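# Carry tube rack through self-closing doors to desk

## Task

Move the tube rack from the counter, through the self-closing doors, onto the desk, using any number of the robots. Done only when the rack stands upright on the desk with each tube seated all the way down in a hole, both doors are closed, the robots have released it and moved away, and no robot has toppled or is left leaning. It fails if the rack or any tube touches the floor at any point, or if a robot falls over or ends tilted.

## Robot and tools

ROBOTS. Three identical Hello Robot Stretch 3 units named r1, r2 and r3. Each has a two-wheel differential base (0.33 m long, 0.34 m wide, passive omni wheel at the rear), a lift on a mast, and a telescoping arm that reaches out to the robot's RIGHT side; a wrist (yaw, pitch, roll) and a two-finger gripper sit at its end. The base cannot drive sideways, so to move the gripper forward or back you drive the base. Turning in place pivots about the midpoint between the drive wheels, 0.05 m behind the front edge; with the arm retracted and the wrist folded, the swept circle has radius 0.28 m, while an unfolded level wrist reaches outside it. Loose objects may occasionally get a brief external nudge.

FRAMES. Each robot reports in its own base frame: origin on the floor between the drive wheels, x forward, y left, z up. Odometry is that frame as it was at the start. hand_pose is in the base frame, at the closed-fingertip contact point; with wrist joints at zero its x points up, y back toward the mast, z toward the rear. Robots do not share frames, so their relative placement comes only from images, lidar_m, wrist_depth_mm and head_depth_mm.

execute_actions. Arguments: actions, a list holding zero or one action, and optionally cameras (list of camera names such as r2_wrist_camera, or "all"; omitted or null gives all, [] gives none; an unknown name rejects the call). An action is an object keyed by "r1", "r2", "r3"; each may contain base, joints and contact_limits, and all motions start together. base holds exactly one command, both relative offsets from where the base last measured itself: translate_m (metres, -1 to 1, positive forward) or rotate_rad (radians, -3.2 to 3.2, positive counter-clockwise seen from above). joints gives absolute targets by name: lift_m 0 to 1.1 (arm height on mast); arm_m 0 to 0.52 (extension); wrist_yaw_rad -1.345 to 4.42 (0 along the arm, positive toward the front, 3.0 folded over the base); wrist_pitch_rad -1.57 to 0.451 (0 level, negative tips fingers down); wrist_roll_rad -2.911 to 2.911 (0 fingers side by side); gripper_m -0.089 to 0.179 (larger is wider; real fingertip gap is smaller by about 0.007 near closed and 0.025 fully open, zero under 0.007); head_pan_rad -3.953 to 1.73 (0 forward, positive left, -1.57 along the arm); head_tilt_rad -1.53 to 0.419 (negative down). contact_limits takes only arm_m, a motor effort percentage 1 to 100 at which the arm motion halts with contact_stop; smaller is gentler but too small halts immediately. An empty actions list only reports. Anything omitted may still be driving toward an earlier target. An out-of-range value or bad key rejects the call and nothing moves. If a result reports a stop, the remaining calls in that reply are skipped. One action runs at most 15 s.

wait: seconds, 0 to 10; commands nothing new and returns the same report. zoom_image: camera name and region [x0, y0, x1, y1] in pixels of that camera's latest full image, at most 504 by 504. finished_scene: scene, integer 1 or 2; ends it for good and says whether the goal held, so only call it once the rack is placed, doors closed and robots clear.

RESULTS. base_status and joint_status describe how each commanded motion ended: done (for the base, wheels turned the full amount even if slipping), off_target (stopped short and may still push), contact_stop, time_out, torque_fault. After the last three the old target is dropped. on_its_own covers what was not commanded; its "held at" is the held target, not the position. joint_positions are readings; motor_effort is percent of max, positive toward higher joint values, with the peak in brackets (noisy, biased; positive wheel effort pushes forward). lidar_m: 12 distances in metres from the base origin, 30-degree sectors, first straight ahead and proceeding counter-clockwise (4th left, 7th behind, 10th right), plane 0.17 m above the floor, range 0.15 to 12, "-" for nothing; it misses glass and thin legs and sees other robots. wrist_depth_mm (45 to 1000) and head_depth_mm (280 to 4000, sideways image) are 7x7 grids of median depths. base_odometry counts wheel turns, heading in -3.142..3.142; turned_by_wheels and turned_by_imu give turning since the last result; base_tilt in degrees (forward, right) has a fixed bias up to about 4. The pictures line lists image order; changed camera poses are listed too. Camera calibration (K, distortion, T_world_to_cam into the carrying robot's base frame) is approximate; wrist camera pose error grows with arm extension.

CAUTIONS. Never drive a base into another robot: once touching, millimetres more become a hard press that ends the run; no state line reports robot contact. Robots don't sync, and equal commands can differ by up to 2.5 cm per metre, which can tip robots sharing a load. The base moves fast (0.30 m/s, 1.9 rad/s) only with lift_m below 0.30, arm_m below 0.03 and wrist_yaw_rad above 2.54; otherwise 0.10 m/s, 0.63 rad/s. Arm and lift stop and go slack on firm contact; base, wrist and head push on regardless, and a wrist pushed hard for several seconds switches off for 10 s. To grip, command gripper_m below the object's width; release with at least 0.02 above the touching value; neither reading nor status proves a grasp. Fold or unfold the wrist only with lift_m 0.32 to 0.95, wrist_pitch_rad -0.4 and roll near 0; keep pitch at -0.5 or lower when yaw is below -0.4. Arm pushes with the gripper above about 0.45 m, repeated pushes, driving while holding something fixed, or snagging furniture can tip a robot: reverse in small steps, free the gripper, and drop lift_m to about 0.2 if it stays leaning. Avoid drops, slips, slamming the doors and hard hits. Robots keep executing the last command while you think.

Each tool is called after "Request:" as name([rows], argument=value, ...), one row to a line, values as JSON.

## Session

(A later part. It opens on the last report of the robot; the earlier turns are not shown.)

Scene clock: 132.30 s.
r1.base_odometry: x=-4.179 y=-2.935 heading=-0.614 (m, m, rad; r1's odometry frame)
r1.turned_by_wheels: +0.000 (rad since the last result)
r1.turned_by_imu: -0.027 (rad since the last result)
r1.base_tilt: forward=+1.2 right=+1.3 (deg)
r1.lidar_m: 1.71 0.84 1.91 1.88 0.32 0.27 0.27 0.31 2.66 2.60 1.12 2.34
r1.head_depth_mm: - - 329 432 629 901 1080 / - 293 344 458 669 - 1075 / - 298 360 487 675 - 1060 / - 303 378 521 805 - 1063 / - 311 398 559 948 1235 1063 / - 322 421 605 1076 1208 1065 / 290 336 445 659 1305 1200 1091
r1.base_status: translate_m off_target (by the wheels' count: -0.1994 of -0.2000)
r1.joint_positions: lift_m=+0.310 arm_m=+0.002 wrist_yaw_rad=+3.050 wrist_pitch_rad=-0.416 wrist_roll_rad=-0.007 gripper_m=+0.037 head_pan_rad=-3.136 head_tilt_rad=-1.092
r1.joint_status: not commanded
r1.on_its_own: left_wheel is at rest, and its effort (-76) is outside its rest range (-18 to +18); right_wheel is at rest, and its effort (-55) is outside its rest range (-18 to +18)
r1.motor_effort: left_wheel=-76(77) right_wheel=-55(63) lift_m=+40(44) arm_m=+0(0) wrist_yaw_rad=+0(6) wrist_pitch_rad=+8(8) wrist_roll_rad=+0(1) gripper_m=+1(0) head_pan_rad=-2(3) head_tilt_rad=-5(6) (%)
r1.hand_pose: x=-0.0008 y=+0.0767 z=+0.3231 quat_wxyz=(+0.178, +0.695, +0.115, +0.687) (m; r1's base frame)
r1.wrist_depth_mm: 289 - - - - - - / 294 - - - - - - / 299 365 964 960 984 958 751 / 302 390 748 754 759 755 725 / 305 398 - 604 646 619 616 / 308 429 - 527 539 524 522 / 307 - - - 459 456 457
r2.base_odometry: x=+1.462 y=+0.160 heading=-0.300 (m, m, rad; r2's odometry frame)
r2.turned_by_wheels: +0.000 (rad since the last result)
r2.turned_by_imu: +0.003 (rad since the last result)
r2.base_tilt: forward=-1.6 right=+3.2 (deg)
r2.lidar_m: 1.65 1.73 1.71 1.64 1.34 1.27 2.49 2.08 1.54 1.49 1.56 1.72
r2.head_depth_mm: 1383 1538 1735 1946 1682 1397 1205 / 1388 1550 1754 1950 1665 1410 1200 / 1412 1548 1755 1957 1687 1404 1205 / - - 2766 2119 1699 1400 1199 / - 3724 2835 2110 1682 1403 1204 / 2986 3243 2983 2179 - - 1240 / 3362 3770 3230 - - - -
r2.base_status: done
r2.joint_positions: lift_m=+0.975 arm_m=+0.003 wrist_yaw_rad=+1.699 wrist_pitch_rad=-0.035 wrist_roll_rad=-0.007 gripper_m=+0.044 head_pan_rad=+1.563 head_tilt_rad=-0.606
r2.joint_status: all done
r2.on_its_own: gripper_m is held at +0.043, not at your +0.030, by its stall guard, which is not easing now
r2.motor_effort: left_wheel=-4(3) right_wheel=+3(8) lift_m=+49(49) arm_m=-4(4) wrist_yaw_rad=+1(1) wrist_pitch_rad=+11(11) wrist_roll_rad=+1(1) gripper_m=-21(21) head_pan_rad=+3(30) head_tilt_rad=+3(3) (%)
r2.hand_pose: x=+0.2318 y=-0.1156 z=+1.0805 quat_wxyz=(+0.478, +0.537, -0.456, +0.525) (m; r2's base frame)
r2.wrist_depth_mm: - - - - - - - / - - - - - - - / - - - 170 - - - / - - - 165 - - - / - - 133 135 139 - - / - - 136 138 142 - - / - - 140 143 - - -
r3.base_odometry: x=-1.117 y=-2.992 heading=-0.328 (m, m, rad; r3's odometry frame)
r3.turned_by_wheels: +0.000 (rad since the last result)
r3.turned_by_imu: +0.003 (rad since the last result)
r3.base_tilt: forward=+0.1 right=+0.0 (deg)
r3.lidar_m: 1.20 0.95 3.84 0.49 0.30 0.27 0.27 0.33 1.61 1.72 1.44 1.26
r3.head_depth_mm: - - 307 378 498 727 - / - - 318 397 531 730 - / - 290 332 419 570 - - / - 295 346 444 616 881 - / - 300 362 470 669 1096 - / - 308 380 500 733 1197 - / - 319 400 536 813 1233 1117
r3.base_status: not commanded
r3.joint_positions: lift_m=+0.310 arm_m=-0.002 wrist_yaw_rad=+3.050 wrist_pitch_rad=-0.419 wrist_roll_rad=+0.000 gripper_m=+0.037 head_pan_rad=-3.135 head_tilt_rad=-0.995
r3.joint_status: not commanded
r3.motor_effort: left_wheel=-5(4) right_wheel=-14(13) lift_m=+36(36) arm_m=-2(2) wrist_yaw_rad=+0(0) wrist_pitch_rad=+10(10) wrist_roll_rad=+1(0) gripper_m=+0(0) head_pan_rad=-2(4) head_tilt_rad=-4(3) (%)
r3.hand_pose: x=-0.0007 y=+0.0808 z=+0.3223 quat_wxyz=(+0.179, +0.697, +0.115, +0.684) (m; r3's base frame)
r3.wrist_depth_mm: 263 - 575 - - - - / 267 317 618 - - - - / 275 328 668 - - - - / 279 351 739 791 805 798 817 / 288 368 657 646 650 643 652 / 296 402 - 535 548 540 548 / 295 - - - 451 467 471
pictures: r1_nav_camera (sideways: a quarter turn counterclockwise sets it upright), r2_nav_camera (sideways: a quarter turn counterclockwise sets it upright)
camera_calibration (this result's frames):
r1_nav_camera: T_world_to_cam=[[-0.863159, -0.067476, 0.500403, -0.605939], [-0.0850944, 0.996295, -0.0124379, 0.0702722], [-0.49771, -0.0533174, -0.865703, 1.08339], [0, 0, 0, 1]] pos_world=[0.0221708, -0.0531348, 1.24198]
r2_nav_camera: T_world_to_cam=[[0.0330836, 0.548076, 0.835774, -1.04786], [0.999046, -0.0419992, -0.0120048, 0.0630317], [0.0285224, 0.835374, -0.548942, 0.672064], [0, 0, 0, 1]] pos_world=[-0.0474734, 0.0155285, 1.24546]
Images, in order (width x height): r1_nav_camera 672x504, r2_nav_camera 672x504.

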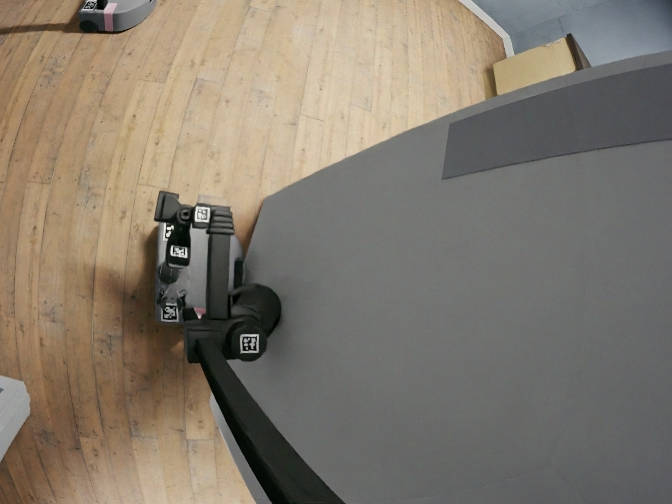

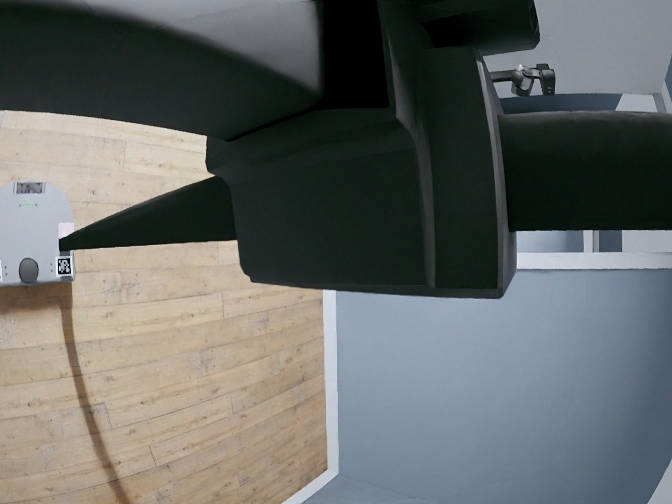

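r2 is about at the free jamb.

Request:
execute_actions([
  {"r2":{"base":{"rotate_rad":1.68},"joints":{"head_pan_rad":0,"head_tilt_rad":-0.9}},"r1":{"base":{"translate_m":0.0}}},
], cameras=[])

Request:
execute_actions([
  {"r2":{"base":{"translate_m":0.6}}},
], cameras=["r2_nav_camera"])

Scene clock: 136.53 s.
r1.base_odometry: x=-4.179 y=-2.935 heading=-0.614 (m, m, rad; r1's odometry frame)
r1.turned_by_wheels: +0.000 (rad since the last result)
r1.turned_by_imu: -0.001 (rad since the last result)
r1.base_tilt: forward=+1.1 right=+1.3 (deg)
r1.lidar_m: 1.71 0.84 1.90 1.88 0.32 0.27 0.27 0.31 2.66 2.60 1.24 2.34
r1.head_depth_mm: - - 327 431 629 903 1091 / - 293 342 457 668 - 1070 / - 298 360 487 674 - 1062 / - 304 378 521 801 - 1064 / - 312 397 558 946 1230 1060 / - 321 420 604 1084 1217 1065 / 289 335 444 657 1309 1203 1090
r1.base_status: translate_m off_target (by the wheels' count: +0.0003 of +0.0000)
r1.joint_positions: lift_m=+0.310 arm_m=+0.002 wrist_yaw_rad=+3.050 wrist_pitch_rad=-0.416 wrist_roll_rad=-0.007 gripper_m=+0.037 head_pan_rad=-3.136 head_tilt_rad=-1.092
r1.joint_status: not commanded
r1.on_its_own: left_wheel is at rest, and its effort (-28) is outside its rest range (-18 to +18); right_wheel is at rest, and its effort (-28) is outside its rest range (-18 to +18)
r1.motor_effort: left_wheel=-28(66) right_wheel=-28(52) lift_m=+40(40) arm_m=-1(1) wrist_yaw_rad=+0(0) wrist_pitch_rad=+8(8) wrist_roll_rad=+1(1) gripper_m=+1(0) head_pan_rad=-2(2) head_tilt_rad=-4(5) (%)
r1.hand_pose: x=-0.0008 y=+0.0767 z=+0.3231 quat_wxyz=(+0.178, +0.695, +0.115, +0.687) (m; r1's base frame)
r1.wrist_depth_mm: 287 - - - - - - / 294 - - - - - - / 297 364 945 967 970 962 754 / 299 391 752 768 755 758 724 / 306 399 - 613 636 617 612 / 309 429 - 529 546 524 525 / 309 - - - 459 459 457
r2.base_odometry: x=+1.462 y=+0.160 heading=+1.380 (m, m, rad; r2's odometry frame)
r2.turned_by_wheels: +1.680 (rad since the last result)
r2.turned_by_imu: +1.698 (rad since the last result)
r2.base_tilt: forward=-1.6 right=+3.3 (deg)
r2.lidar_m: 1.65 1.25 2.51 2.50 1.88 1.51 1.49 1.62 1.67 1.65 1.80 1.67
r2.head_depth_mm: 1463 1636 328 - 1359 1227 1110 / 1567 1718 352 1549 1383 1226 1106 / 2749 2217 1831 1582 1377 1239 1117 / 2730 2222 1840 1589 1395 1235 1114 / 2770 2205 1856 1595 1385 1237 1110 / 2764 2166 1729 1574 1392 1246 1121 / 1573 1409 1559 1560 1394 1243 1118
r2.base_status: done
r2.joint_positions: lift_m=+0.975 arm_m=+0.003 wrist_yaw_rad=+1.699 wrist_pitch_rad=-0.035 wrist_roll_rad=-0.007 gripper_m=+0.044 head_pan_rad=+0.007 head_tilt_rad=-0.889
r2.joint_status: all done
r2.on_its_own: gripper_m is held at +0.043, not at your +0.030, by its stall guard, which is not easing now
r2.motor_effort: left_wheel=-3(5) right_wheel=+4(8) lift_m=+49(50) arm_m=-4(4) wrist_yaw_rad=+0(1) wrist_pitch_rad=+11(11) wrist_roll_rad=+0(1) gripper_m=-21(20) head_pan_rad=-3(37) head_tilt_rad=-7(28) (%)
r2.hand_pose: x=+0.2318 y=-0.1156 z=+1.0806 quat_wxyz=(+0.478, +0.537, -0.456, +0.525) (m; r2's base frame)
r2.wrist_depth_mm: - - - - - - - / - - - - - - - / - - - 170 - - - / - - - 166 - - - / - - 133 136 139 - - / - - 136 139 142 - - / - - 139 142 - - -
r3.base_odometry: x=-1.117 y=-2.992 heading=-0.328 (m, m, rad; r3's odometry frame)
r3.turned_by_wheels: +0.000 (rad since the last result)
r3.turned_by_imu: +0.001 (rad since the last result)
r3.base_tilt: forward=+0.2 right=+0.0 (deg)
r3.lidar_m: 1.20 0.95 3.85 0.49 0.30 0.27 0.27 0.33 1.61 1.72 1.44 1.25
r3.head_depth_mm: - - 307 378 496 728 - / - - 318 397 532 730 - / - 290 331 420 571 - - / - 295 347 443 615 876 - / - 300 363 469 671 1101 - / - 308 381 501 731 1203 - / - 318 399 536 812 1236 1116
r3.base_status: not commanded
r3.joint_positions: lift_m=+0.310 arm_m=-0.002 wrist_yaw_rad=+3.050 wrist_pitch_rad=-0.419 wrist_roll_rad=+0.000 gripper_m=+0.037 head_pan_rad=-3.135 head_tilt_rad=-0.995
r3.joint_status: not commanded
r3.motor_effort: left_wheel=-5(5) right_wheel=-13(14) lift_m=+37(36) arm_m=-1(2) wrist_yaw_rad=+0(0) wrist_pitch_rad=+10(10) wrist_roll_rad=+0(0) gripper_m=+0(0) head_pan_rad=-3(4) head_tilt_rad=-3(4) (%)
r3.hand_pose: x=-0.0007 y=+0.0808 z=+0.3223 quat_wxyz=(+0.179, +0.697, +0.115, +0.684) (m; r3's base frame)
r3.wrist_depth_mm: 264 - 576 - - - - / 268 318 614 - - - - / 274 328 662 - - - - / 280 352 718 789 813 818 835 / 288 372 664 637 644 651 661 / 293 398 - 529 552 539 544 / 297 - - - 453 460 470
pictures: none
No camera images: the call's "cameras" was empty. Leave "cameras" out to get every camera's image.

Scene clock: 143.47 s.
r1.base_odometry: x=-4.179 y=-2.935 heading=-0.614 (m, m, rad; r1's odometry frame)
r1.turned_by_wheels: +0.000 (rad since the last result)
r1.turned_by_imu: -0.001 (rad since the last result)
r1.base_tilt: forward=+1.0 right=+1.4 (deg)
r1.lidar_m: 1.72 0.84 1.90 1.88 0.32 0.27 0.27 0.31 2.66 2.60 0.72 0.73
r1.head_depth_mm: - - 328 431 628 902 1087 / - 293 343 457 668 - 1071 / - 297 359 487 672 - 1061 / - 304 378 520 804 - 1065 / - 312 397 559 944 1228 1063 / - 320 420 605 1079 1217 1062 / 289 336 444 659 1314 1198 1093
r1.base_status: not commanded
r1.joint_positions: lift_m=+0.310 arm_m=+0.002 wrist_yaw_rad=+3.050 wrist_pitch_rad=-0.416 wrist_roll_rad=-0.007 gripper_m=+0.037 head_pan_rad=-3.136 head_tilt_rad=-1.092
r1.joint_status: not commanded
r1.on_its_own: left_wheel is at rest, and its effort (-29) is outside its rest range (-18 to +18); right_wheel is at rest, and its effort (-27) is outside its rest range (-18 to +18)
r1.motor_effort: left_wheel=-29(29) right_wheel=-27(28) lift_m=+40(40) arm_m=-1(1) wrist_yaw_rad=+0(0) wrist_pitch_rad=+8(8) wrist_roll_rad=+0(1) gripper_m=+0(0) head_pan_rad=-2(2) head_tilt_rad=-5(5) (%)
r1.hand_pose: x=-0.0008 y=+0.0767 z=+0.3231 quat_wxyz=(+0.178, +0.695, +0.115, +0.687) (m; r1's base frame)
r1.wrist_depth_mm: 288 - - - - - - / 292 - - - - - - / 296 366 975 954 950 943 754 / 300 388 755 749 758 748 718 / 306 398 - 625 637 617 616 / 310 428 - 531 543 525 522 / 309 - - - 453 463 459
r2.base_odometry: x=+1.576 y=+0.750 heading=+1.380 (m, m, rad; r2's odometry frame)
r2.turned_by_wheels: +0.000 (rad since the last result)
r2.turned_by_imu: +0.002 (rad since the last result)
r2.base_tilt: forward=-1.6 right=+3.2 (deg)
r2.lidar_m: 1.05 0.73 0.93 2.41 2.63 2.11 2.09 2.19 1.75 1.74 1.34 1.06
r2.head_depth_mm: 942 1024 328 - 1353 1223 1103 / 2723 2182 351 1535 1377 1230 1107 / 2765 2193 1830 1579 1388 1230 1107 / 2579 2216 1854 1602 1382 1228 1116 / 2532 2211 1852 1594 1390 1232 1119 / 2649 2210 1851 1590 1399 1240 1117 / 2592 2236 1621 1559 1263 1235 1118
r2.base_status: done
r2.joint_positions: lift_m=+0.975 arm_m=+0.003 wrist_yaw_rad=+1.699 wrist_pitch_rad=-0.035 wrist_roll_rad=-0.007 gripper_m=+0.044 head_pan_rad=+0.007 head_tilt_rad=-0.889
r2.joint_status: not commanded
r2.on_its_own: gripper_m is held at +0.043, not at your +0.030, by its stall guard, which is not easing now
r2.motor_effort: left_wheel=-3(5) right_wheel=+4(8) lift_m=+49(49) arm_m=-4(4) wrist_yaw_rad=+1(1) wrist_pitch_rad=+11(11) wrist_roll_rad=+1(1) gripper_m=-20(21) head_pan_rad=-3(3) head_tilt_rad=-5(6) (%)
r2.hand_pose: x=+0.2318 y=-0.1156 z=+1.0806 quat_wxyz=(+0.478, +0.537, -0.456, +0.525) (m; r2's base frame)
r2.wrist_depth_mm: 838 - - - 870 810 771 / 842 - - - 890 834 796 / 827 - - 171 912 856 820 / 850 - - 165 948 893 847 / 868 - 132 135 139 923 886 / 872 - 136 139 142 975 904 / 808 - 140 142 - 987 951
r3.base_odometry: x=-1.117 y=-2.992 heading=-0.328 (m, m, rad; r3's odometry frame)
r3.turned_by_wheels: +0.000 (rad since the last result)
r3.turned_by_imu: +0.002 (rad since the last result)
r3.base_tilt: forward=+0.1 right=+0.0 (deg)
r3.lidar_m: 1.20 0.95 3.85 0.49 0.30 0.27 0.27 0.33 1.61 1.72 1.44 1.25
r3.head_depth_mm: - - 308 378 497 729 - / - - 317 398 531 730 - / - 291 331 420 569 - - / - 296 346 444 615 877 - / - 300 362 470 671 1097 - / - 308 381 501 735 1203 - / - 319 400 536 812 1231 1116
r3.base_status: not commanded
r3.joint_positions: lift_m=+0.310 arm_m=-0.002 wrist_yaw_rad=+3.050 wrist_pitch_rad=-0.419 wrist_roll_rad=+0.000 gripper_m=+0.037 head_pan_rad=-3.135 head_tilt_rad=-0.995
r3.joint_status: not commanded
r3.motor_effort: left_wheel=-5(5) right_wheel=-13(13) lift_m=+36(36) arm_m=-1(2) wrist_yaw_rad=+0(0) wrist_pitch_rad=+10(10) wrist_roll_rad=+1(0) gripper_m=+0(0) head_pan_rad=-3(2) head_tilt_rad=-3(3) (%)
r3.hand_pose: x=-0.0007 y=+0.0808 z=+0.3223 quat_wxyz=(+0.179, +0.697, +0.115, +0.684) (m; r3's base frame)
r3.wrist_depth_mm: 262 - 575 - - - - / 270 318 612 - - - - / 275 328 678 - - - - / 280 350 742 796 785 813 824 / 289 369 641 637 647 653 647 / 292 397 - 526 545 537 548 / 302 - - - 452 465 470
pictures: r2_nav_camera (sideways: a quarter turn counterclockwise sets it upright)
camera_calibration (this result's frames):
r2_nav_camera: T_world_to_cam=[[0.759937, -0.0232955, 0.649579, -0.809614], [-0.0289038, -0.99958, -0.00203319, 0.0563177], [0.649354, -0.0172302, -0.760291, 0.943188], [0, 0, 0, 1]] pos_world=[0.00441977, 0.053685, 1.24312]
Images, in order (width x height): r2_nav_camera 672x504.

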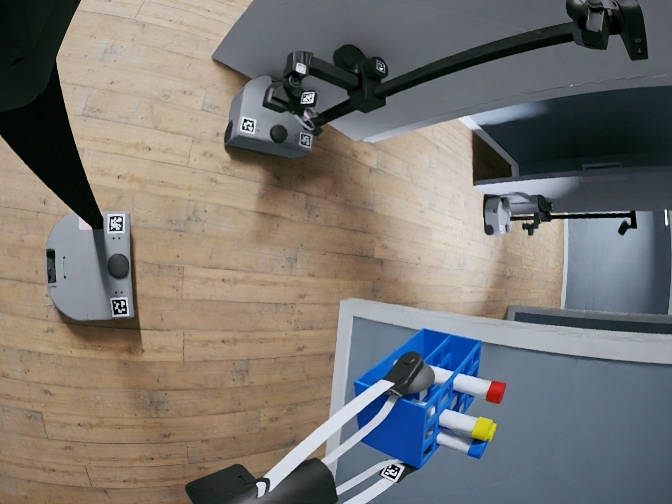

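Request:
execute_actions([
  {"r2":{"base":{"rotate_rad":0.16}}},
], cameras=[])

Request:
execute_actions([
  {"r2":{"base":{"translate_m":0.55},"joints":{"head_tilt_rad":-1.1}}},
], cameras=["r2_nav_camera"])

Scene clock: 145.33 s.
r1.base_odometry: x=-4.179 y=-2.935 heading=-0.614 (m, m, rad; r1's odometry frame)
r1.turned_by_wheels: +0.000 (rad since the last result)
r1.turned_by_imu: +0.000 (rad since the last result)
r1.base_tilt: forward=+0.9 right=+1.4 (deg)
r1.lidar_m: 1.71 0.84 1.91 1.88 0.32 0.27 0.27 0.31 2.66 2.60 0.73 0.73
r1.head_depth_mm: - - 327 430 628 898 1085 / - 293 342 455 668 - 1076 / - 298 359 486 674 - 1057 / - 304 378 520 799 - 1063 / - 312 397 559 940 1232 1063 / - 321 419 604 1082 1213 1069 / 289 335 445 658 1303 1194 1091
r1.base_status: not commanded
r1.joint_positions: lift_m=+0.310 arm_m=+0.002 wrist_yaw_rad=+3.050 wrist_pitch_rad=-0.416 wrist_roll_rad=-0.007 gripper_m=+0.037 head_pan_rad=-3.136 head_tilt_rad=-1.092
r1.joint_status: not commanded
r1.on_its_own: left_wheel is at rest, and its effort (-29) is outside its rest range (-18 to +18); right_wheel is at rest, and its effort (-28) is outside its rest range (-18 to +18)
r1.motor_effort: left_wheel=-29(29) right_wheel=-28(28) lift_m=+40(40) arm_m=-1(1) wrist_yaw_rad=+0(0) wrist_pitch_rad=+8(8) wrist_roll_rad=+1(1) gripper_m=+0(1) head_pan_rad=-2(2) head_tilt_rad=-5(4) (%)
r1.hand_pose: x=-0.0008 y=+0.0767 z=+0.3231 quat_wxyz=(+0.178, +0.695, +0.115, +0.687) (m; r1's base frame)
r1.wrist_depth_mm: 287 - - - - - - / 295 - - - - - - / 297 366 972 964 965 967 746 / 301 389 761 745 746 765 716 / 309 399 - 621 643 625 624 / 310 425 - 527 540 520 528 / 310 - - - 458 457 459
r2.base_odometry: x=+1.576 y=+0.750 heading=+1.539 (m, m, rad; r2's odometry frame)
r2.turned_by_wheels: +0.160 (rad since the last result)
r2.turned_by_imu: +0.161 (rad since the last result)
r2.base_tilt: forward=-1.6 right=+3.2 (deg)
r2.lidar_m: 2.53 0.73 0.93 2.41 2.37 2.09 2.09 1.97 1.74 1.74 1.21 1.05
r2.head_depth_mm: 2709 2245 328 - 1360 1230 1111 / 2605 2177 351 1542 1375 1232 1112 / 2562 2197 1843 1592 1385 1230 1107 / 2512 2212 1848 1578 1388 1237 1106 / 2648 2218 1843 1582 1383 1238 1112 / 2395 1510 1590 1562 1321 1230 1117 / 1097 1202 1070 1313 1241 1243 1117
r2.base_status: done
r2.joint_positions: lift_m=+0.975 arm_m=+0.003 wrist_yaw_rad=+1.699 wrist_pitch_rad=-0.035 wrist_roll_rad=-0.007 gripper_m=+0.044 head_pan_rad=+0.007 head_tilt_rad=-0.889
r2.joint_status: not commanded
r2.on_its_own: gripper_m is held at +0.043, not at your +0.030, by its stall guard, which is not easing now
r2.motor_effort: left_wheel=-3(8) right_wheel=+3(7) lift_m=+49(49) arm_m=-4(4) wrist_yaw_rad=+1(1) wrist_pitch_rad=+11(11) wrist_roll_rad=+1(1) gripper_m=-21(20) head_pan_rad=-3(2) head_tilt_rad=-6(6) (%)
r2.hand_pose: x=+0.2318 y=-0.1156 z=+1.0806 quat_wxyz=(+0.478, +0.537, -0.456, +0.525) (m; r2's base frame)
r2.wrist_depth_mm: 729 919 - - - 785 715 / 791 966 - - - 790 727 / 814 - - 170 - 821 750 / 823 954 - 166 - 853 770 / 855 965 133 136 139 877 780 / 885 970 136 139 142 893 815 / 856 - 139 143 - 929 848
r3.base_odometry: x=-1.117 y=-2.992 heading=-0.328 (m, m, rad; r3's odometry frame)
r3.turned_by_wheels: +0.000 (rad since the last result)
r3.turned_by_imu: +0.001 (rad since the last result)
r3.base_tilt: forward=+0.2 right=+0.0 (deg)
r3.lidar_m: 1.20 0.95 3.86 0.49 0.30 0.27 0.27 0.33 1.61 1.72 1.44 1.25
r3.head_depth_mm: - - 307 378 498 728 - / - - 318 397 530 730 - / - 290 331 419 570 - - / - 295 346 443 616 873 - / - 300 362 471 671 1098 - / - 307 379 499 731 1196 - / - 319 400 536 812 1233 1115
r3.base_status: not commanded
r3.joint_positions: lift_m=+0.310 arm_m=-0.002 wrist_yaw_rad=+3.050 wrist_pitch_rad=-0.419 wrist_roll_rad=+0.000 gripper_m=+0.037 head_pan_rad=-3.135 head_tilt_rad=-0.995
r3.joint_status: not commanded
r3.motor_effort: left_wheel=-5(4) right_wheel=-13(14) lift_m=+37(36) arm_m=-1(2) wrist_yaw_rad=+0(0) wrist_pitch_rad=+10(10) wrist_roll_rad=+0(1) gripper_m=+0(1) head_pan_rad=-2(2) head_tilt_rad=-4(3) (%)
r3.hand_pose: x=-0.0007 y=+0.0808 z=+0.3223 quat_wxyz=(+0.179, +0.697, +0.115, +0.684) (m; r3's base frame)
r3.wrist_depth_mm: 262 - 574 - - - - / 269 318 612 - - - - / 275 328 665 - - - - / 283 355 729 784 809 808 816 / 287 371 654 649 650 641 653 / 295 400 - 532 541 541 554 / 300 - - - 448 459 470
pictures: none
No camera images: the call's "cameras" was empty. Leave "cameras" out to get every camera's image.

Scene clock: 151.77 s.
r1.base_odometry: x=-4.179 y=-2.935 heading=-0.614 (m, m, rad; r1's odometry frame)
r1.turned_by_wheels: +0.000 (rad since the last result)
r1.turned_by_imu: -0.001 (rad since the last result)
r1.base_tilt: forward=+1.0 right=+1.3 (deg)
r1.lidar_m: 0.37 0.84 1.90 1.88 0.32 0.27 0.27 0.31 2.66 2.60 2.75 0.29
r1.head_depth_mm: - - 327 430 627 903 1083 / - 293 342 457 666 - 1078 / - 298 360 486 675 - 1065 / - 303 377 520 805 - 1061 / - 312 398 560 944 1232 1063 / - 321 419 605 1081 1214 1067 / 289 335 445 657 1313 1198 1096
r1.base_status: not commanded
r1.joint_positions: lift_m=+0.310 arm_m=+0.002 wrist_yaw_rad=+3.050 wrist_pitch_rad=-0.416 wrist_roll_rad=-0.007 gripper_m=+0.037 head_pan_rad=-3.136 head_tilt_rad=-1.092
r1.joint_status: not commanded
r1.on_its_own: left_wheel is at rest, and its effort (-29) is outside its rest range (-18 to +18); right_wheel is at rest, and its effort (-28) is outside its rest range (-18 to +18)
r1.motor_effort: left_wheel=-29(29) right_wheel=-28(28) lift_m=+40(40) arm_m=-1(1) wrist_yaw_rad=+0(0) wrist_pitch_rad=+8(8) wrist_roll_rad=+0(1) gripper_m=+0(0) head_pan_rad=-3(2) head_tilt_rad=-4(5) (%)
r1.hand_pose: x=-0.0008 y=+0.0767 z=+0.3231 quat_wxyz=(+0.178, +0.695, +0.115, +0.687) (m; r1's base frame)
r1.wrist_depth_mm: 286 - - - - - - / 292 - - - - - - / 299 365 967 962 953 952 755 / 302 390 754 755 749 760 714 / 305 400 - 620 646 613 614 / 309 429 - 527 538 525 524 / 308 - - - 456 457 460
r2.base_odometry: x=+1.593 y=+1.299 heading=+1.539 (m, m, rad; r2's odometry frame)
r2.turned_by_wheels: +0.000 (rad since the last result)
r2.turned_by_imu: +0.002 (rad since the last result)
r2.base_tilt: forward=-1.6 right=+3.2 (deg)
r2.lidar_m: 1.99 0.70 0.37 0.37 2.68 2.62 2.63 2.15 1.89 1.01 0.59 0.58
r2.head_depth_mm: 301 - - 1387 1274 1172 1095 / 1906 1636 1520 1389 1276 1183 1105 / 1897 1685 1539 1387 1291 1183 - / 1913 1705 1529 1400 1279 1194 - / 1917 1710 1544 1411 1279 1188 - / 1928 1706 1545 1401 1292 1180 1122 / 1856 1680 1113 1261 1281 1049 1101
r2.base_status: done
r2.joint_positions: lift_m=+0.975 arm_m=+0.003 wrist_yaw_rad=+1.699 wrist_pitch_rad=-0.035 wrist_roll_rad=-0.007 gripper_m=+0.044 head_pan_rad=+0.007 head_tilt_rad=-1.086
r2.joint_status: all done
r2.on_its_own: gripper_m is held at +0.043, not at your +0.030, by its stall guard, which is not easing now
r2.motor_effort: left_wheel=-3(5) right_wheel=+3(8) lift_m=+49(49) arm_m=-4(4) wrist_yaw_rad=+1(1) wrist_pitch_rad=+11(11) wrist_roll_rad=+1(1) gripper_m=-21(21) head_pan_rad=-3(2) head_tilt_rad=-7(25) (%)
r2.hand_pose: x=+0.2318 y=-0.1156 z=+1.0806 quat_wxyz=(+0.478, +0.537, -0.456, +0.525) (m; r2's base frame)
r2.wrist_depth_mm: 571 - - - - - - / 588 - - - - - 376 / 603 - - 170 - - 362 / 615 - - 165 - - 363 / 629 815 133 136 139 - 350 / 643 797 136 139 142 - 349 / 649 - 139 142 - - 361
r3.base_odometry: x=-1.117 y=-2.992 heading=-0.328 (m, m, rad; r3's odometry frame)
r3.turned_by_wheels: +0.000 (rad since the last result)
r3.turned_by_imu: +0.002 (rad since the last result)
r3.base_tilt: forward=+0.1 right=+0.0 (deg)
r3.lidar_m: 1.20 0.95 3.85 0.49 0.30 0.27 0.27 0.33 1.61 1.72 1.43 1.26
r3.head_depth_mm: - - 307 377 498 729 - / - - 318 397 531 732 - / - 290 331 420 570 - - / - 295 346 443 616 878 - / - 300 362 470 669 1097 - / - 307 380 501 733 1206 - / - 319 401 536 811 1239 1120
r3.base_status: not commanded
r3.joint_positions: lift_m=+0.310 arm_m=-0.002 wrist_yaw_rad=+3.050 wrist_pitch_rad=-0.419 wrist_roll_rad=+0.000 gripper_m=+0.037 head_pan_rad=-3.135 head_tilt_rad=-0.995
r3.joint_status: not commanded
r3.motor_effort: left_wheel=-4(5) right_wheel=-13(13) lift_m=+37(36) arm_m=-2(1) wrist_yaw_rad=+0(0) wrist_pitch_rad=+10(10) wrist_roll_rad=+0(0) gripper_m=+1(0) head_pan_rad=-2(2) head_tilt_rad=-3(3) (%)
r3.hand_pose: x=-0.0007 y=+0.0808 z=+0.3223 quat_wxyz=(+0.179, +0.697, +0.115, +0.684) (m; r3's base frame)
r3.wrist_depth_mm: 263 - 579 - - - - / 269 315 618 - - - - / 274 330 675 - - - - / 281 351 725 788 791 796 812 / 287 370 648 644 645 661 650 / 295 401 - 536 540 540 540 / 300 - - - 448 465 465
pictures: r2_nav_camera (sideways: a quarter turn counterclockwise sets it upright)
camera_calibration (this result's frames):
r2_nav_camera: T_world_to_cam=[[0.872648, -0.0225923, 0.487827, -0.599571], [-0.0287166, -0.999575, 0.00507719, 0.04706], [0.487505, -0.0184393, -0.872926, 1.0906], [0, 0, 0, 1]] pos_world=[-0.00710848, 0.0536043, 1.24426]
Images, in order (width x height): r2_nav_camera 672x504.

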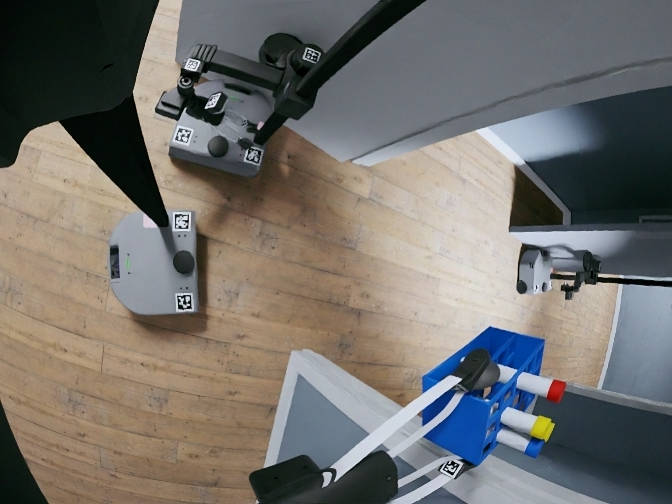

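Request:
execute_actions([
  {"r2":{"base":{"translate_m":0.55}}},
], cameras=["r2_nav_camera"])

Request:
execute_actions([
  {"r2":{"base":{"rotate_rad":-0.4}}},
], cameras=[])

Request:
execute_actions([
  {"r2":{"base":{"translate_m":0.7}}},
], cameras=["r2_nav_camera"])

Scene clock: 158.93 s.
r1.base_odometry: x=-4.179 y=-2.935 heading=-0.614 (m, m, rad; r1's odometry frame)
r1.turned_by_wheels: +0.000 (rad since the last result)
r1.turned_by_imu: -0.001 (rad since the last result)
r1.base_tilt: forward=+1.0 right=+1.3 (deg)
r1.lidar_m: 1.71 0.84 0.42 1.88 0.32 0.27 0.27 0.31 2.66 2.60 2.75 2.34
r1.head_depth_mm: - - 328 429 629 904 1084 / - 293 343 458 666 - 1067 / - 298 359 485 674 - 1064 / - 304 377 520 804 - 1062 / - 311 397 559 944 1229 1065 / - 321 420 603 1084 1215 1063 / 289 335 443 659 1306 1206 1089
r1.base_status: not commanded
r1.joint_positions: lift_m=+0.310 arm_m=+0.002 wrist_yaw_rad=+3.050 wrist_pitch_rad=-0.416 wrist_roll_rad=-0.007 gripper_m=+0.037 head_pan_rad=-3.136 head_tilt_rad=-1.092
r1.joint_status: not commanded
r1.on_its_own: left_wheel is at rest, and its effort (-29) is outside its rest range (-18 to +18); right_wheel is at rest, and its effort (-28) is outside its rest range (-18 to +18)
r1.motor_effort: left_wheel=-29(29) right_wheel=-28(28) lift_m=+40(40) arm_m=-1(0) wrist_yaw_rad=+0(0) wrist_pitch_rad=+8(8) wrist_roll_rad=+1(1) gripper_m=+0(0) head_pan_rad=-1(2) head_tilt_rad=-5(4) (%)
r1.hand_pose: x=-0.0008 y=+0.0767 z=+0.3231 quat_wxyz=(+0.178, +0.695, +0.115, +0.687) (m; r1's base frame)
r1.wrist_depth_mm: 286 - - - - - - / 293 - - - - - - / 298 366 961 960 548 625 733 / 301 390 754 721 496 485 529 / 308 402 - 620 477 444 595 / 309 430 - 525 490 484 524 / 309 - - - 452 461 455
r2.base_odometry: x=+1.610 y=+1.849 heading=+1.539 (m, m, rad; r2's odometry frame)
r2.turned_by_wheels: +0.000 (rad since the last result)
r2.turned_by_imu: +0.002 (rad since the last result)
r2.base_tilt: forward=-1.6 right=+3.2 (deg)
r2.lidar_m: 1.44 1.22 0.42 0.42 0.57 0.55 3.16 2.33 0.41 0.40 1.21 2.20
r2.head_depth_mm: 301 - - 1382 1264 1184 1093 / 1678 1622 1534 1384 1274 1186 1100 / 1718 1704 1531 1395 1282 1187 - / 1613 1697 1535 1405 1276 1203 - / 1917 1708 1543 1397 1287 1191 - / 1856 1731 1546 1406 1296 1193 1122 / 1646 1685 1556 1412 1287 1162 1114
r2.base_status: done
r2.joint_positions: lift_m=+0.975 arm_m=+0.003 wrist_yaw_rad=+1.699 wrist_pitch_rad=-0.035 wrist_roll_rad=-0.007 gripper_m=+0.044 head_pan_rad=+0.007 head_tilt_rad=-1.086
r2.joint_status: not commanded
r2.on_its_own: gripper_m is held at +0.043, not at your +0.030, by its stall guard, which is not easing now
r2.motor_effort: left_wheel=-3(4) right_wheel=+3(10) lift_m=+49(49) arm_m=-4(4) wrist_yaw_rad=+1(1) wrist_pitch_rad=+11(11) wrist_roll_rad=+1(1) gripper_m=-20(21) head_pan_rad=-2(2) head_tilt_rad=-7(7) (%)
r2.hand_pose: x=+0.2318 y=-0.1156 z=+1.0806 quat_wxyz=(+0.478, +0.537, -0.456, +0.525) (m; r2's base frame)
r2.wrist_depth_mm: 993 - - - - - - / - - - - - - - / - - - 170 - - - / - - - 164 - - - / - - 133 136 139 - - / - - 136 139 142 - - / - - 139 142 - - -
r3.base_odometry: x=-1.117 y=-2.992 heading=-0.328 (m, m, rad; r3's odometry frame)
r3.turned_by_wheels: +0.000 (rad since the last result)
r3.turned_by_imu: +0.002 (rad since the last result)
r3.base_tilt: forward=+0.1 right=+0.0 (deg)
r3.lidar_m: 1.20 0.95 3.84 0.49 0.30 0.27 0.27 0.33 1.61 1.70 1.43 1.26
r3.head_depth_mm: - - 308 377 497 726 - / - - 318 397 532 730 - / - 290 331 419 571 - - / - 296 346 443 619 874 - / - 300 363 471 670 1099 - / - 308 380 500 736 1208 - / - 319 400 537 812 1234 1122
r3.base_status: not commanded
r3.joint_positions: lift_m=+0.310 arm_m=-0.002 wrist_yaw_rad=+3.050 wrist_pitch_rad=-0.419 wrist_roll_rad=+0.000 gripper_m=+0.037 head_pan_rad=-3.135 head_tilt_rad=-0.995
r3.joint_status: not commanded
r3.motor_effort: left_wheel=-4(5) right_wheel=-13(14) lift_m=+36(36) arm_m=-2(2) wrist_yaw_rad=+0(0) wrist_pitch_rad=+10(10) wrist_roll_rad=+0(1) gripper_m=+1(0) head_pan_rad=-2(3) head_tilt_rad=-3(3) (%)
r3.hand_pose: x=-0.0007 y=+0.0808 z=+0.3223 quat_wxyz=(+0.179, +0.697, +0.115, +0.684) (m; r3's base frame)
r3.wrist_depth_mm: 263 - 566 - - - - / 268 317 609 - - - - / 276 330 668 - - - - / 280 354 735 773 791 806 816 / 287 373 665 642 645 645 661 / 293 398 - 536 547 542 544 / 298 - - - 441 466 468
pictures: r2_nav_camera (sideways: a quarter turn counterclockwise sets it upright)
camera_calibration (this result's frames):
r2_nav_camera: T_world_to_cam=[[0.872711, -0.0225917, 0.487715, -0.599425], [-0.0287158, -0.999575, 0.00508179, 0.047054], [0.487393, -0.01844, -0.872988, 1.09068], [0, 0, 0, 1]] pos_world=[-0.00711591, 0.0536043, 1.24426]
Images, in order (width x height): r2_nav_camera 672x504.

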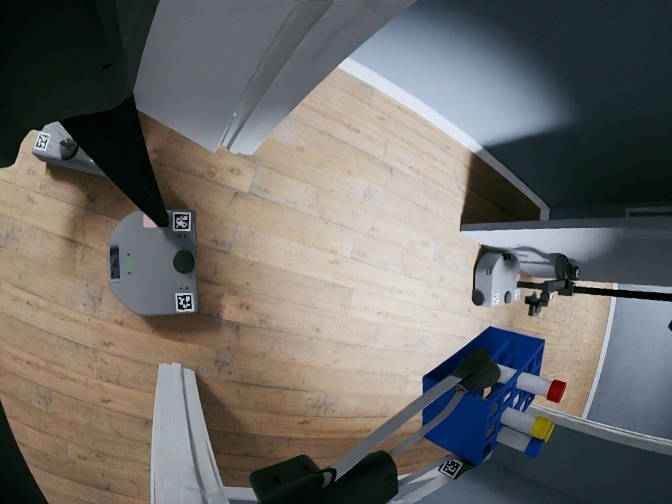

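Scene clock: 160.53 s.
r1.base_odometry: x=-4.179 y=-2.935 heading=-0.614 (m, m, rad; r1's odometry frame)
r1.turned_by_wheels: +0.000 (rad since the last result)
r1.turned_by_imu: +0.000 (rad since the last result)
r1.base_tilt: forward=+1.0 right=+1.3 (deg)
r1.lidar_m: 1.71 0.84 0.47 0.47 0.32 0.27 0.27 0.31 2.66 2.60 2.74 2.35
r1.head_depth_mm: - - 327 431 626 905 1086 / - 293 343 457 666 - 1072 / - 298 359 486 676 - 1061 / - 304 378 521 806 - 1063 / - 312 398 558 944 1235 1068 / - 321 419 605 1081 1217 1063 / 289 335 444 659 1308 1202 1088
r1.base_status: not commanded
r1.joint_positions: lift_m=+0.310 arm_m=+0.002 wrist_yaw_rad=+3.050 wrist_pitch_rad=-0.416 wrist_roll_rad=-0.007 gripper_m=+0.037 head_pan_rad=-3.136 head_tilt_rad=-1.092
r1.joint_status: not commanded
r1.on_its_own: left_wheel is at rest, and its effort (-29) is outside its rest range (-18 to +18); right_wheel is at rest, and its effort (-28) is outside its rest range (-18 to +18)
r1.motor_effort: left_wheel=-29(29) right_wheel=-28(28) lift_m=+40(40) arm_m=-1(0) wrist_yaw_rad=+0(0) wrist_pitch_rad=+8(8) wrist_roll_rad=+1(1) gripper_m=+0(0) head_pan_rad=-1(2) head_tilt_rad=-4(4) (%)
r1.hand_pose: x=-0.0008 y=+0.0767 z=+0.3231 quat_wxyz=(+0.178, +0.695, +0.115, +0.687) (m; r1's base frame)
r1.wrist_depth_mm: 286 - - - - - - / 294 - - - - - - / 297 366 952 890 599 617 750 / 303 391 755 737 479 484 699 / 306 403 - 628 457 453 605 / 311 433 - 523 468 502 525 / 310 - - - 459 453 458
r2.base_odometry: x=+1.610 y=+1.849 heading=+1.139 (m, m, rad; r2's odometry frame)
r2.turned_by_wheels: -0.400 (rad since the last result)
r2.turned_by_imu: -0.404 (rad since the last result)
r2.base_tilt: forward=-1.6 right=+3.2 (deg)
r2.lidar_m: 1.72 1.44 1.15 0.42 0.44 0.49 3.14 3.20 2.20 0.40 0.40 1.32
r2.head_depth_mm: 301 - - 1382 1273 1175 1092 / 1892 1614 1529 1389 1283 1181 1097 / 1926 1694 1538 1389 1270 1188 - / 1929 1699 1535 1391 1285 1189 - / 1930 1717 1542 1397 1279 1194 - / 1695 1727 1546 1410 1287 1194 1124 / 1703 1682 1567 1402 1305 1197 1110
r2.base_status: done
r2.joint_positions: lift_m=+0.975 arm_m=+0.003 wrist_yaw_rad=+1.699 wrist_pitch_rad=-0.035 wrist_roll_rad=-0.007 gripper_m=+0.044 head_pan_rad=+0.007 head_tilt_rad=-1.086
r2.joint_status: not commanded
r2.on_its_own: gripper_m is held at +0.043, not at your +0.030, by its stall guard, which is not easing now
r2.motor_effort: left_wheel=+2(4) right_wheel=-4(7) lift_m=+49(49) arm_m=-4(4) wrist_yaw_rad=+1(1) wrist_pitch_rad=+11(11) wrist_roll_rad=+1(1) gripper_m=-20(21) head_pan_rad=-2(3) head_tilt_rad=-7(7) (%)
r2.hand_pose: x=+0.2318 y=-0.1156 z=+1.0806 quat_wxyz=(+0.478, +0.537, -0.456, +0.525) (m; r2's base frame)
r2.wrist_depth_mm: - - - - - - - / - - - - - - - / - - - 171 - - - / - - - 165 - - - / - - 133 136 139 - - / - - 136 139 143 - - / - - 140 142 - - -
r3.base_odometry: x=-1.117 y=-2.992 heading=-0.328 (m, m, rad; r3's odometry frame)
r3.turned_by_wheels: +0.000 (rad since the last result)
r3.turned_by_imu: +0.000 (rad since the last result)
r3.base_tilt: forward=+0.1 right=+0.1 (deg)
r3.lidar_m: 1.20 0.95 3.85 0.49 0.30 0.27 0.27 0.33 1.61 1.70 1.43 1.26
r3.head_depth_mm: - - 307 378 496 730 - / - - 317 398 532 731 - / - 290 331 420 570 - - / - 296 346 442 616 877 - / - 301 363 470 670 1102 - / - 307 380 501 735 1202 - / - 319 401 535 811 1237 1118
r3.base_status: not commanded
r3.joint_positions: lift_m=+0.310 arm_m=-0.002 wrist_yaw_rad=+3.050 wrist_pitch_rad=-0.419 wrist_roll_rad=+0.000 gripper_m=+0.037 head_pan_rad=-3.135 head_tilt_rad=-0.995
r3.joint_status: not commanded
r3.motor_effort: left_wheel=-5(5) right_wheel=-14(13) lift_m=+36(36) arm_m=-1(2) wrist_yaw_rad=+0(0) wrist_pitch_rad=+10(10) wrist_roll_rad=+0(0) gripper_m=+0(0) head_pan_rad=-2(3) head_tilt_rad=-4(3) (%)
r3.hand_pose: x=-0.0007 y=+0.0808 z=+0.3223 quat_wxyz=(+0.179, +0.697, +0.115, +0.684) (m; r3's base frame)
r3.wrist_depth_mm: 264 - 581 - - - - / 269 320 602 - - - - / 275 328 670 - - - - / 280 350 731 785 809 814 831 / 288 370 654 651 633 657 658 / 292 399 - 535 541 539 541 / 298 - - - 449 468 466
pictures: none
No camera images: the call's "cameras" was empty. Leave "cameras" out to get every camera's image.

Scene clock: 168.50 s.
r1.base_odometry: x=-4.179 y=-2.935 heading=-0.614 (m, m, rad; r1's odometry frame)
r1.turned_by_wheels: +0.000 (rad since the last result)
r1.turned_by_imu: -0.002 (rad since the last result)
r1.base_tilt: forward=+1.0 right=+1.4 (deg)
r1.lidar_m: 1.71 0.84 1.24 1.17 0.32 0.27 0.27 0.31 2.67 2.60 2.74 2.35
r1.head_depth_mm: - - 328 430 628 901 1089 / - 293 343 458 664 - 1074 / - 298 359 486 673 - 1058 / - 304 377 520 805 - 1066 / - 311 397 561 945 1236 1070 / - 321 419 604 1075 1214 1063 / 289 335 445 657 1309 1197 1089
r1.base_status: not commanded
r1.joint_positions: lift_m=+0.310 arm_m=+0.002 wrist_yaw_rad=+3.050 wrist_pitch_rad=-0.416 wrist_roll_rad=-0.007 gripper_m=+0.037 head_pan_rad=-3.136 head_tilt_rad=-1.092
r1.joint_status: not commanded
r1.on_its_own: left_wheel is at rest, and its effort (-29) is outside its rest range (-18 to +18); right_wheel is at rest, and its effort (-28) is outside its rest range (-18 to +18)
r1.motor_effort: left_wheel=-29(28) right_wheel=-28(28) lift_m=+40(40) arm_m=-1(1) wrist_yaw_rad=-1(1) wrist_pitch_rad=+8(8) wrist_roll_rad=+1(1) gripper_m=+1(0) head_pan_rad=-2(2) head_tilt_rad=-5(5) (%)
r1.hand_pose: x=-0.0008 y=+0.0767 z=+0.3231 quat_wxyz=(+0.178, +0.695, +0.115, +0.687) (m; r1's base frame)
r1.wrist_depth_mm: 287 - - - - - - / 294 - - - - - - / 300 365 969 979 971 967 753 / 303 388 756 757 755 763 725 / 303 401 - 622 636 617 625 / 311 429 - 522 537 526 528 / 305 - - - 460 456 461
r2.base_odometry: x=+1.903 y=+2.485 heading=+1.139 (m, m, rad; r2's odometry frame)
r2.turned_by_wheels: +0.000 (rad since the last result)
r2.turned_by_imu: +0.003 (rad since the last result)
r2.base_tilt: forward=-1.6 right=+3.2 (deg)
r2.lidar_m: 1.70 0.94 0.87 1.14 0.91 0.78 1.14 0.66 0.75 0.95 0.97 1.24
r2.head_depth_mm: 302 - - 1383 1281 1181 1099 / 1769 1615 1533 1394 1280 1188 1095 / 1902 1690 1538 1406 1279 1195 - / 1912 1726 1525 1404 1287 1186 - / 1905 1706 1542 1401 1284 1183 - / 1906 1685 1408 1413 1294 1192 1120 / 1935 1124 1411 1413 1299 1197 1110
r2.base_status: done
r2.joint_positions: lift_m=+0.975 arm_m=+0.003 wrist_yaw_rad=+1.699 wrist_pitch_rad=-0.035 wrist_roll_rad=-0.007 gripper_m=+0.044 head_pan_rad=+0.007 head_tilt_rad=-1.087
r2.joint_status: not commanded
r2.on_its_own: gripper_m is held at +0.043, not at your +0.030, by its stall guard, which is not easing now
r2.motor_effort: left_wheel=+1(6) right_wheel=-3(4) lift_m=+49(50) arm_m=-4(4) wrist_yaw_rad=+1(0) wrist_pitch_rad=+11(11) wrist_roll_rad=+1(1) gripper_m=-20(20) head_pan_rad=-3(3) head_tilt_rad=-7(7) (%)
r2.hand_pose: x=+0.2318 y=-0.1156 z=+1.0806 quat_wxyz=(+0.478, +0.537, -0.456, +0.525) (m; r2's base frame)
r2.wrist_depth_mm: 845 - - - - - - / 853 - - - - - 986 / 868 - - 170 - - 993 / 885 - - 166 - - 955 / 886 - 133 136 139 - 975 / 906 - 136 139 142 - 960 / 895 - 139 143 - - 948
r3.base_odometry: x=-1.117 y=-2.992 heading=-0.328 (m, m, rad; r3's odometry frame)
r3.turned_by_wheels: +0.000 (rad since the last result)
r3.turned_by_imu: +0.002 (rad since the last result)
r3.base_tilt: forward=+0.1 right=+0.0 (deg)
r3.lidar_m: 1.20 0.95 3.86 0.49 0.30 0.27 0.27 0.33 1.60 1.04 1.44 1.25
r3.head_depth_mm: - - 307 378 498 729 - / - - 318 397 532 731 - / - 290 331 419 570 - - / - 295 347 443 618 871 - / - 300 363 471 670 1104 - / - 307 380 502 734 1197 - / - 319 399 535 814 1236 1123
r3.base_status: not commanded
r3.joint_positions: lift_m=+0.310 arm_m=-0.002 wrist_yaw_rad=+3.050 wrist_pitch_rad=-0.419 wrist_roll_rad=+0.000 gripper_m=+0.037 head_pan_rad=-3.135 head_tilt_rad=-0.995
r3.joint_status: not commanded
r3.motor_effort: left_wheel=-5(5) right_wheel=-13(14) lift_m=+37(36) arm_m=-2(2) wrist_yaw_rad=+0(0) wrist_pitch_rad=+10(10) wrist_roll_rad=+0(0) gripper_m=+0(0) head_pan_rad=-3(4) head_tilt_rad=-4(3) (%)
r3.hand_pose: x=-0.0007 y=+0.0808 z=+0.3223 quat_wxyz=(+0.179, +0.697, +0.115, +0.684) (m; r3's base frame)
r3.wrist_depth_mm: 263 - 576 - - - - / 269 317 617 - - - - / 276 327 670 - - - - / 281 351 729 789 797 826 836 / 286 370 652 640 653 661 661 / 294 399 - 530 545 546 551 / 297 - - - 447 467 464
pictures: r2_nav_camera (sideways: a quarter turn counterclockwise sets it upright)
camera_calibration (this result's frames):
r2_nav_camera: T_world_to_cam=[[0.87273, -0.0225975, 0.487679, -0.599379], [-0.0287223, -0.999575, 0.00508324, 0.0470522], [0.487357, -0.0184436, -0.873008, 1.09071], [0, 0, 0, 1]] pos_world=[-0.00711789, 0.0536043, 1.24427]
Images, in order (width x height): r2_nav_camera 672x504.

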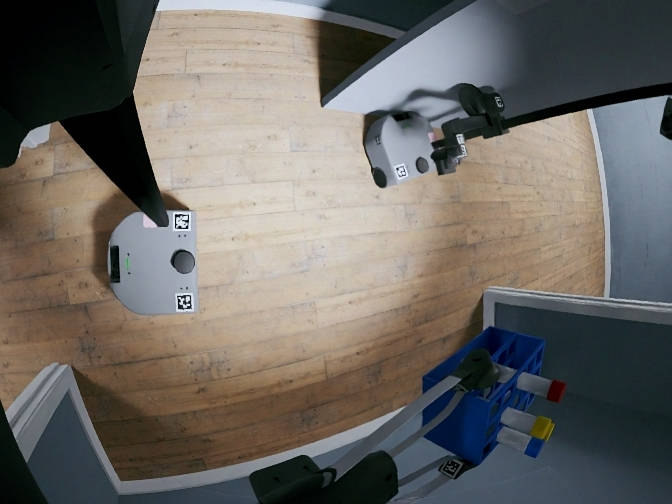

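Request:
execute_actions([
  {"r2":{"base":{"translate_m":0.75}},"r1":{"base":{"translate_m":1.0}}},
], cameras=["r2_nav_camera","r1_nav_camera"])

Scene clock: 180.43 s.
r1.base_odometry: x=-3.362 y=-3.511 heading=-0.614 (m, m, rad; r1's odometry frame)
r1.turned_by_wheels: +0.000 (rad since the last result)
r1.turned_by_imu: -0.007 (rad since the last result)
r1.base_tilt: forward=+0.9 right=+1.3 (deg)
r1.lidar_m: 1.30 0.65 0.49 0.48 0.51 0.58 2.37 2.98 2.72 2.66 1.75 1.33
r1.head_depth_mm: 1849 1769 1590 1394 1265 1218 1090 / 2278 1937 1673 1471 1325 - 1074 / 2318 1950 1681 1478 1336 - 1060 / 2309 1938 1686 1477 1332 - 1063 / 2307 1954 1679 1484 1317 1230 1064 / 2323 1947 1692 1477 1331 1216 1067 / 2329 1961 1689 1484 1326 1198 1089
r1.base_status: done
r1.joint_positions: lift_m=+0.310 arm_m=+0.002 wrist_yaw_rad=+3.050 wrist_pitch_rad=-0.416 wrist_roll_rad=-0.007 gripper_m=+0.037 head_pan_rad=-3.136 head_tilt_rad=-1.092
r1.joint_status: not commanded
r1.motor_effort: left_wheel=-1(23) right_wheel=-1(22) lift_m=+40(40) arm_m=+0(0) wrist_yaw_rad=+0(0) wrist_pitch_rad=+8(8) wrist_roll_rad=+1(1) gripper_m=+0(0) head_pan_rad=-2(0) head_tilt_rad=-5(4) (%)
r1.hand_pose: x=-0.0008 y=+0.0767 z=+0.3231 quat_wxyz=(+0.178, +0.695, +0.115, +0.687) (m; r1's base frame)
r1.wrist_depth_mm: - - 461 470 482 490 500 / - - 504 519 525 539 539 / 461 527 559 564 577 591 596 / 487 600 606 607 630 628 661 / 534 604 - 625 643 610 618 / 529 526 - 525 541 520 528 / 460 - - - 458 455 455
r2.base_odometry: x=+2.217 y=+3.166 heading=+1.139 (m, m, rad; r2's odometry frame)
r2.turned_by_wheels: +0.000 (rad since the last result)
r2.turned_by_imu: +0.003 (rad since the last result)
r2.base_tilt: forward=-1.6 right=+3.2 (deg)
r2.lidar_m: 1.00 0.99 0.44 0.66 1.24 1.44 1.46 1.35 0.94 0.88 0.90 0.97
r2.head_depth_mm: 301 - - 1391 1280 1181 1100 / 1900 1623 1493 1383 1278 1183 1104 / 1909 1700 1526 1398 1282 1196 - / 1911 1706 1547 1395 1276 1190 - / 1910 1714 1528 1396 1288 1196 - / 1925 1726 1548 1416 1280 1170 1121 / 1943 1723 1552 1415 1123 1072 1121
r2.base_status: done
r2.joint_positions: lift_m=+0.975 arm_m=+0.003 wrist_yaw_rad=+1.699 wrist_pitch_rad=-0.035 wrist_roll_rad=-0.007 gripper_m=+0.044 head_pan_rad=+0.007 head_tilt_rad=-1.087
r2.joint_status: not commanded
r2.on_its_own: gripper_m is held at +0.043, not at your +0.030, by its stall guard, which is not easing now
r2.motor_effort: left_wheel=+1(5) right_wheel=-3(2) lift_m=+50(49) arm_m=-4(4) wrist_yaw_rad=+1(1) wrist_pitch_rad=+11(11) wrist_roll_rad=+1(1) gripper_m=-21(20) head_pan_rad=-2(2) head_tilt_rad=-6(7) (%)
r2.hand_pose: x=+0.2318 y=-0.1156 z=+1.0806 quat_wxyz=(+0.478, +0.537, -0.456, +0.525) (m; r2's base frame)
r2.wrist_depth_mm: - - - - 814 773 767 / - - - - 817 809 795 / - - - 170 821 831 828 / - - - 165 859 858 866 / - - 133 135 139 899 876 / - - 136 139 142 941 875 / 929 - 140 142 982 988 875
r3.base_odometry: x=-1.117 y=-2.992 heading=-0.328 (m, m, rad; r3's odometry frame)
r3.turned_by_wheels: +0.000 (rad since the last result)
r3.turned_by_imu: +0.003 (rad since the last result)
r3.base_tilt: forward=+0.1 right=+0.0 (deg)
r3.lidar_m: 1.20 0.95 3.85 0.49 0.30 0.27 0.27 0.33 1.61 1.72 0.39 1.25
r3.head_depth_mm: - - 307 378 498 727 - / - - 317 398 531 730 - / - 290 331 420 571 - - / - 295 346 444 617 872 - / - 300 362 470 672 1104 - / - 307 381 502 738 1202 - / - 319 399 535 808 1237 1117
r3.base_status: not commanded
r3.joint_positions: lift_m=+0.310 arm_m=-0.002 wrist_yaw_rad=+3.050 wrist_pitch_rad=-0.419 wrist_roll_rad=+0.000 gripper_m=+0.037 head_pan_rad=-3.135 head_tilt_rad=-0.995
r3.joint_status: not commanded
r3.motor_effort: left_wheel=-4(5) right_wheel=-14(13) lift_m=+36(36) arm_m=-2(1) wrist_yaw_rad=+0(0) wrist_pitch_rad=+10(10) wrist_roll_rad=+0(1) gripper_m=+0(0) head_pan_rad=-3(2) head_tilt_rad=-3(3) (%)
r3.hand_pose: x=-0.0007 y=+0.0808 z=+0.3223 quat_wxyz=(+0.179, +0.697, +0.115, +0.684) (m; r3's base frame)
r3.wrist_depth_mm: 263 - 578 - - - - / 270 314 612 - - - - / 275 330 668 - - - - / 280 351 718 788 784 823 816 / 288 369 668 641 650 647 665 / 293 401 - 534 553 542 543 / 297 - - - 446 463 469
pictures: r1_nav_camera (sideways: a quarter turn counterclockwise sets it upright), r2_nav_camera (sideways: a quarter turn counterclockwise sets it upright)
camera_calibration (this result's frames):
r1_nav_camera: T_world_to_cam=[[-0.863159, -0.0674769, 0.500403, -0.605939], [-0.0850953, 0.996295, -0.0124379, 0.0702722], [-0.49771, -0.0533178, -0.865703, 1.08339], [0, 0, 0, 1]] pos_world=[0.0221708, -0.0531348, 1.24198]
r2_nav_camera: T_world_to_cam=[[0.87274, -0.0225975, 0.487662, -0.599356], [-0.0287223, -0.999575, 0.00508396, 0.0470513], [0.487339, -0.0184437, -0.873018, 1.09072], [0, 0, 0, 1]] pos_world=[-0.00711904, 0.0536043, 1.24427]
Images, in order (width x height): r1_nav_camera 672x504, r2_nav_camera 672x504.

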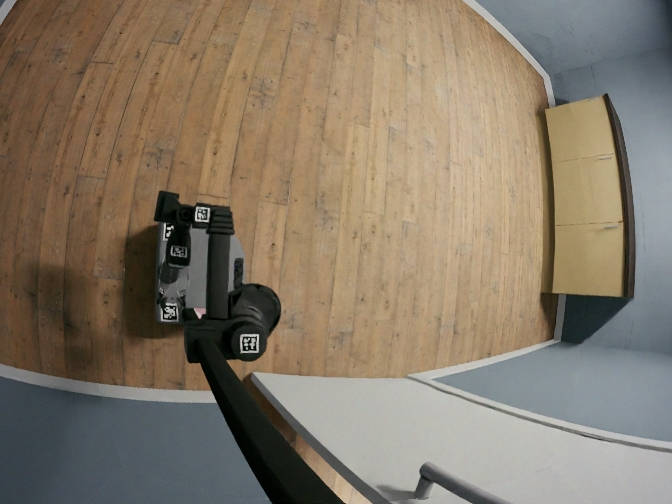

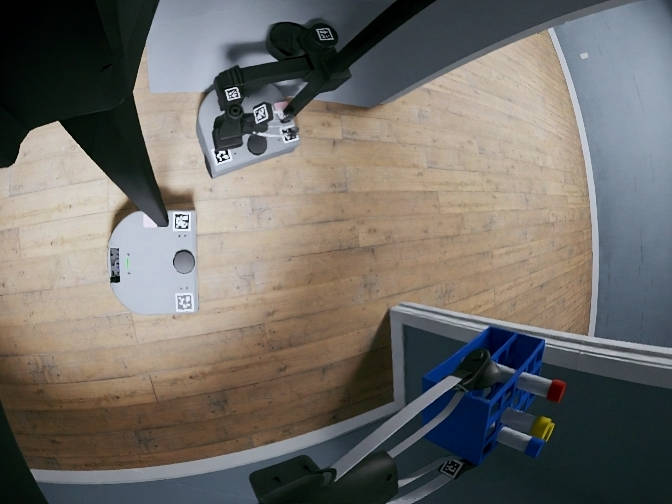

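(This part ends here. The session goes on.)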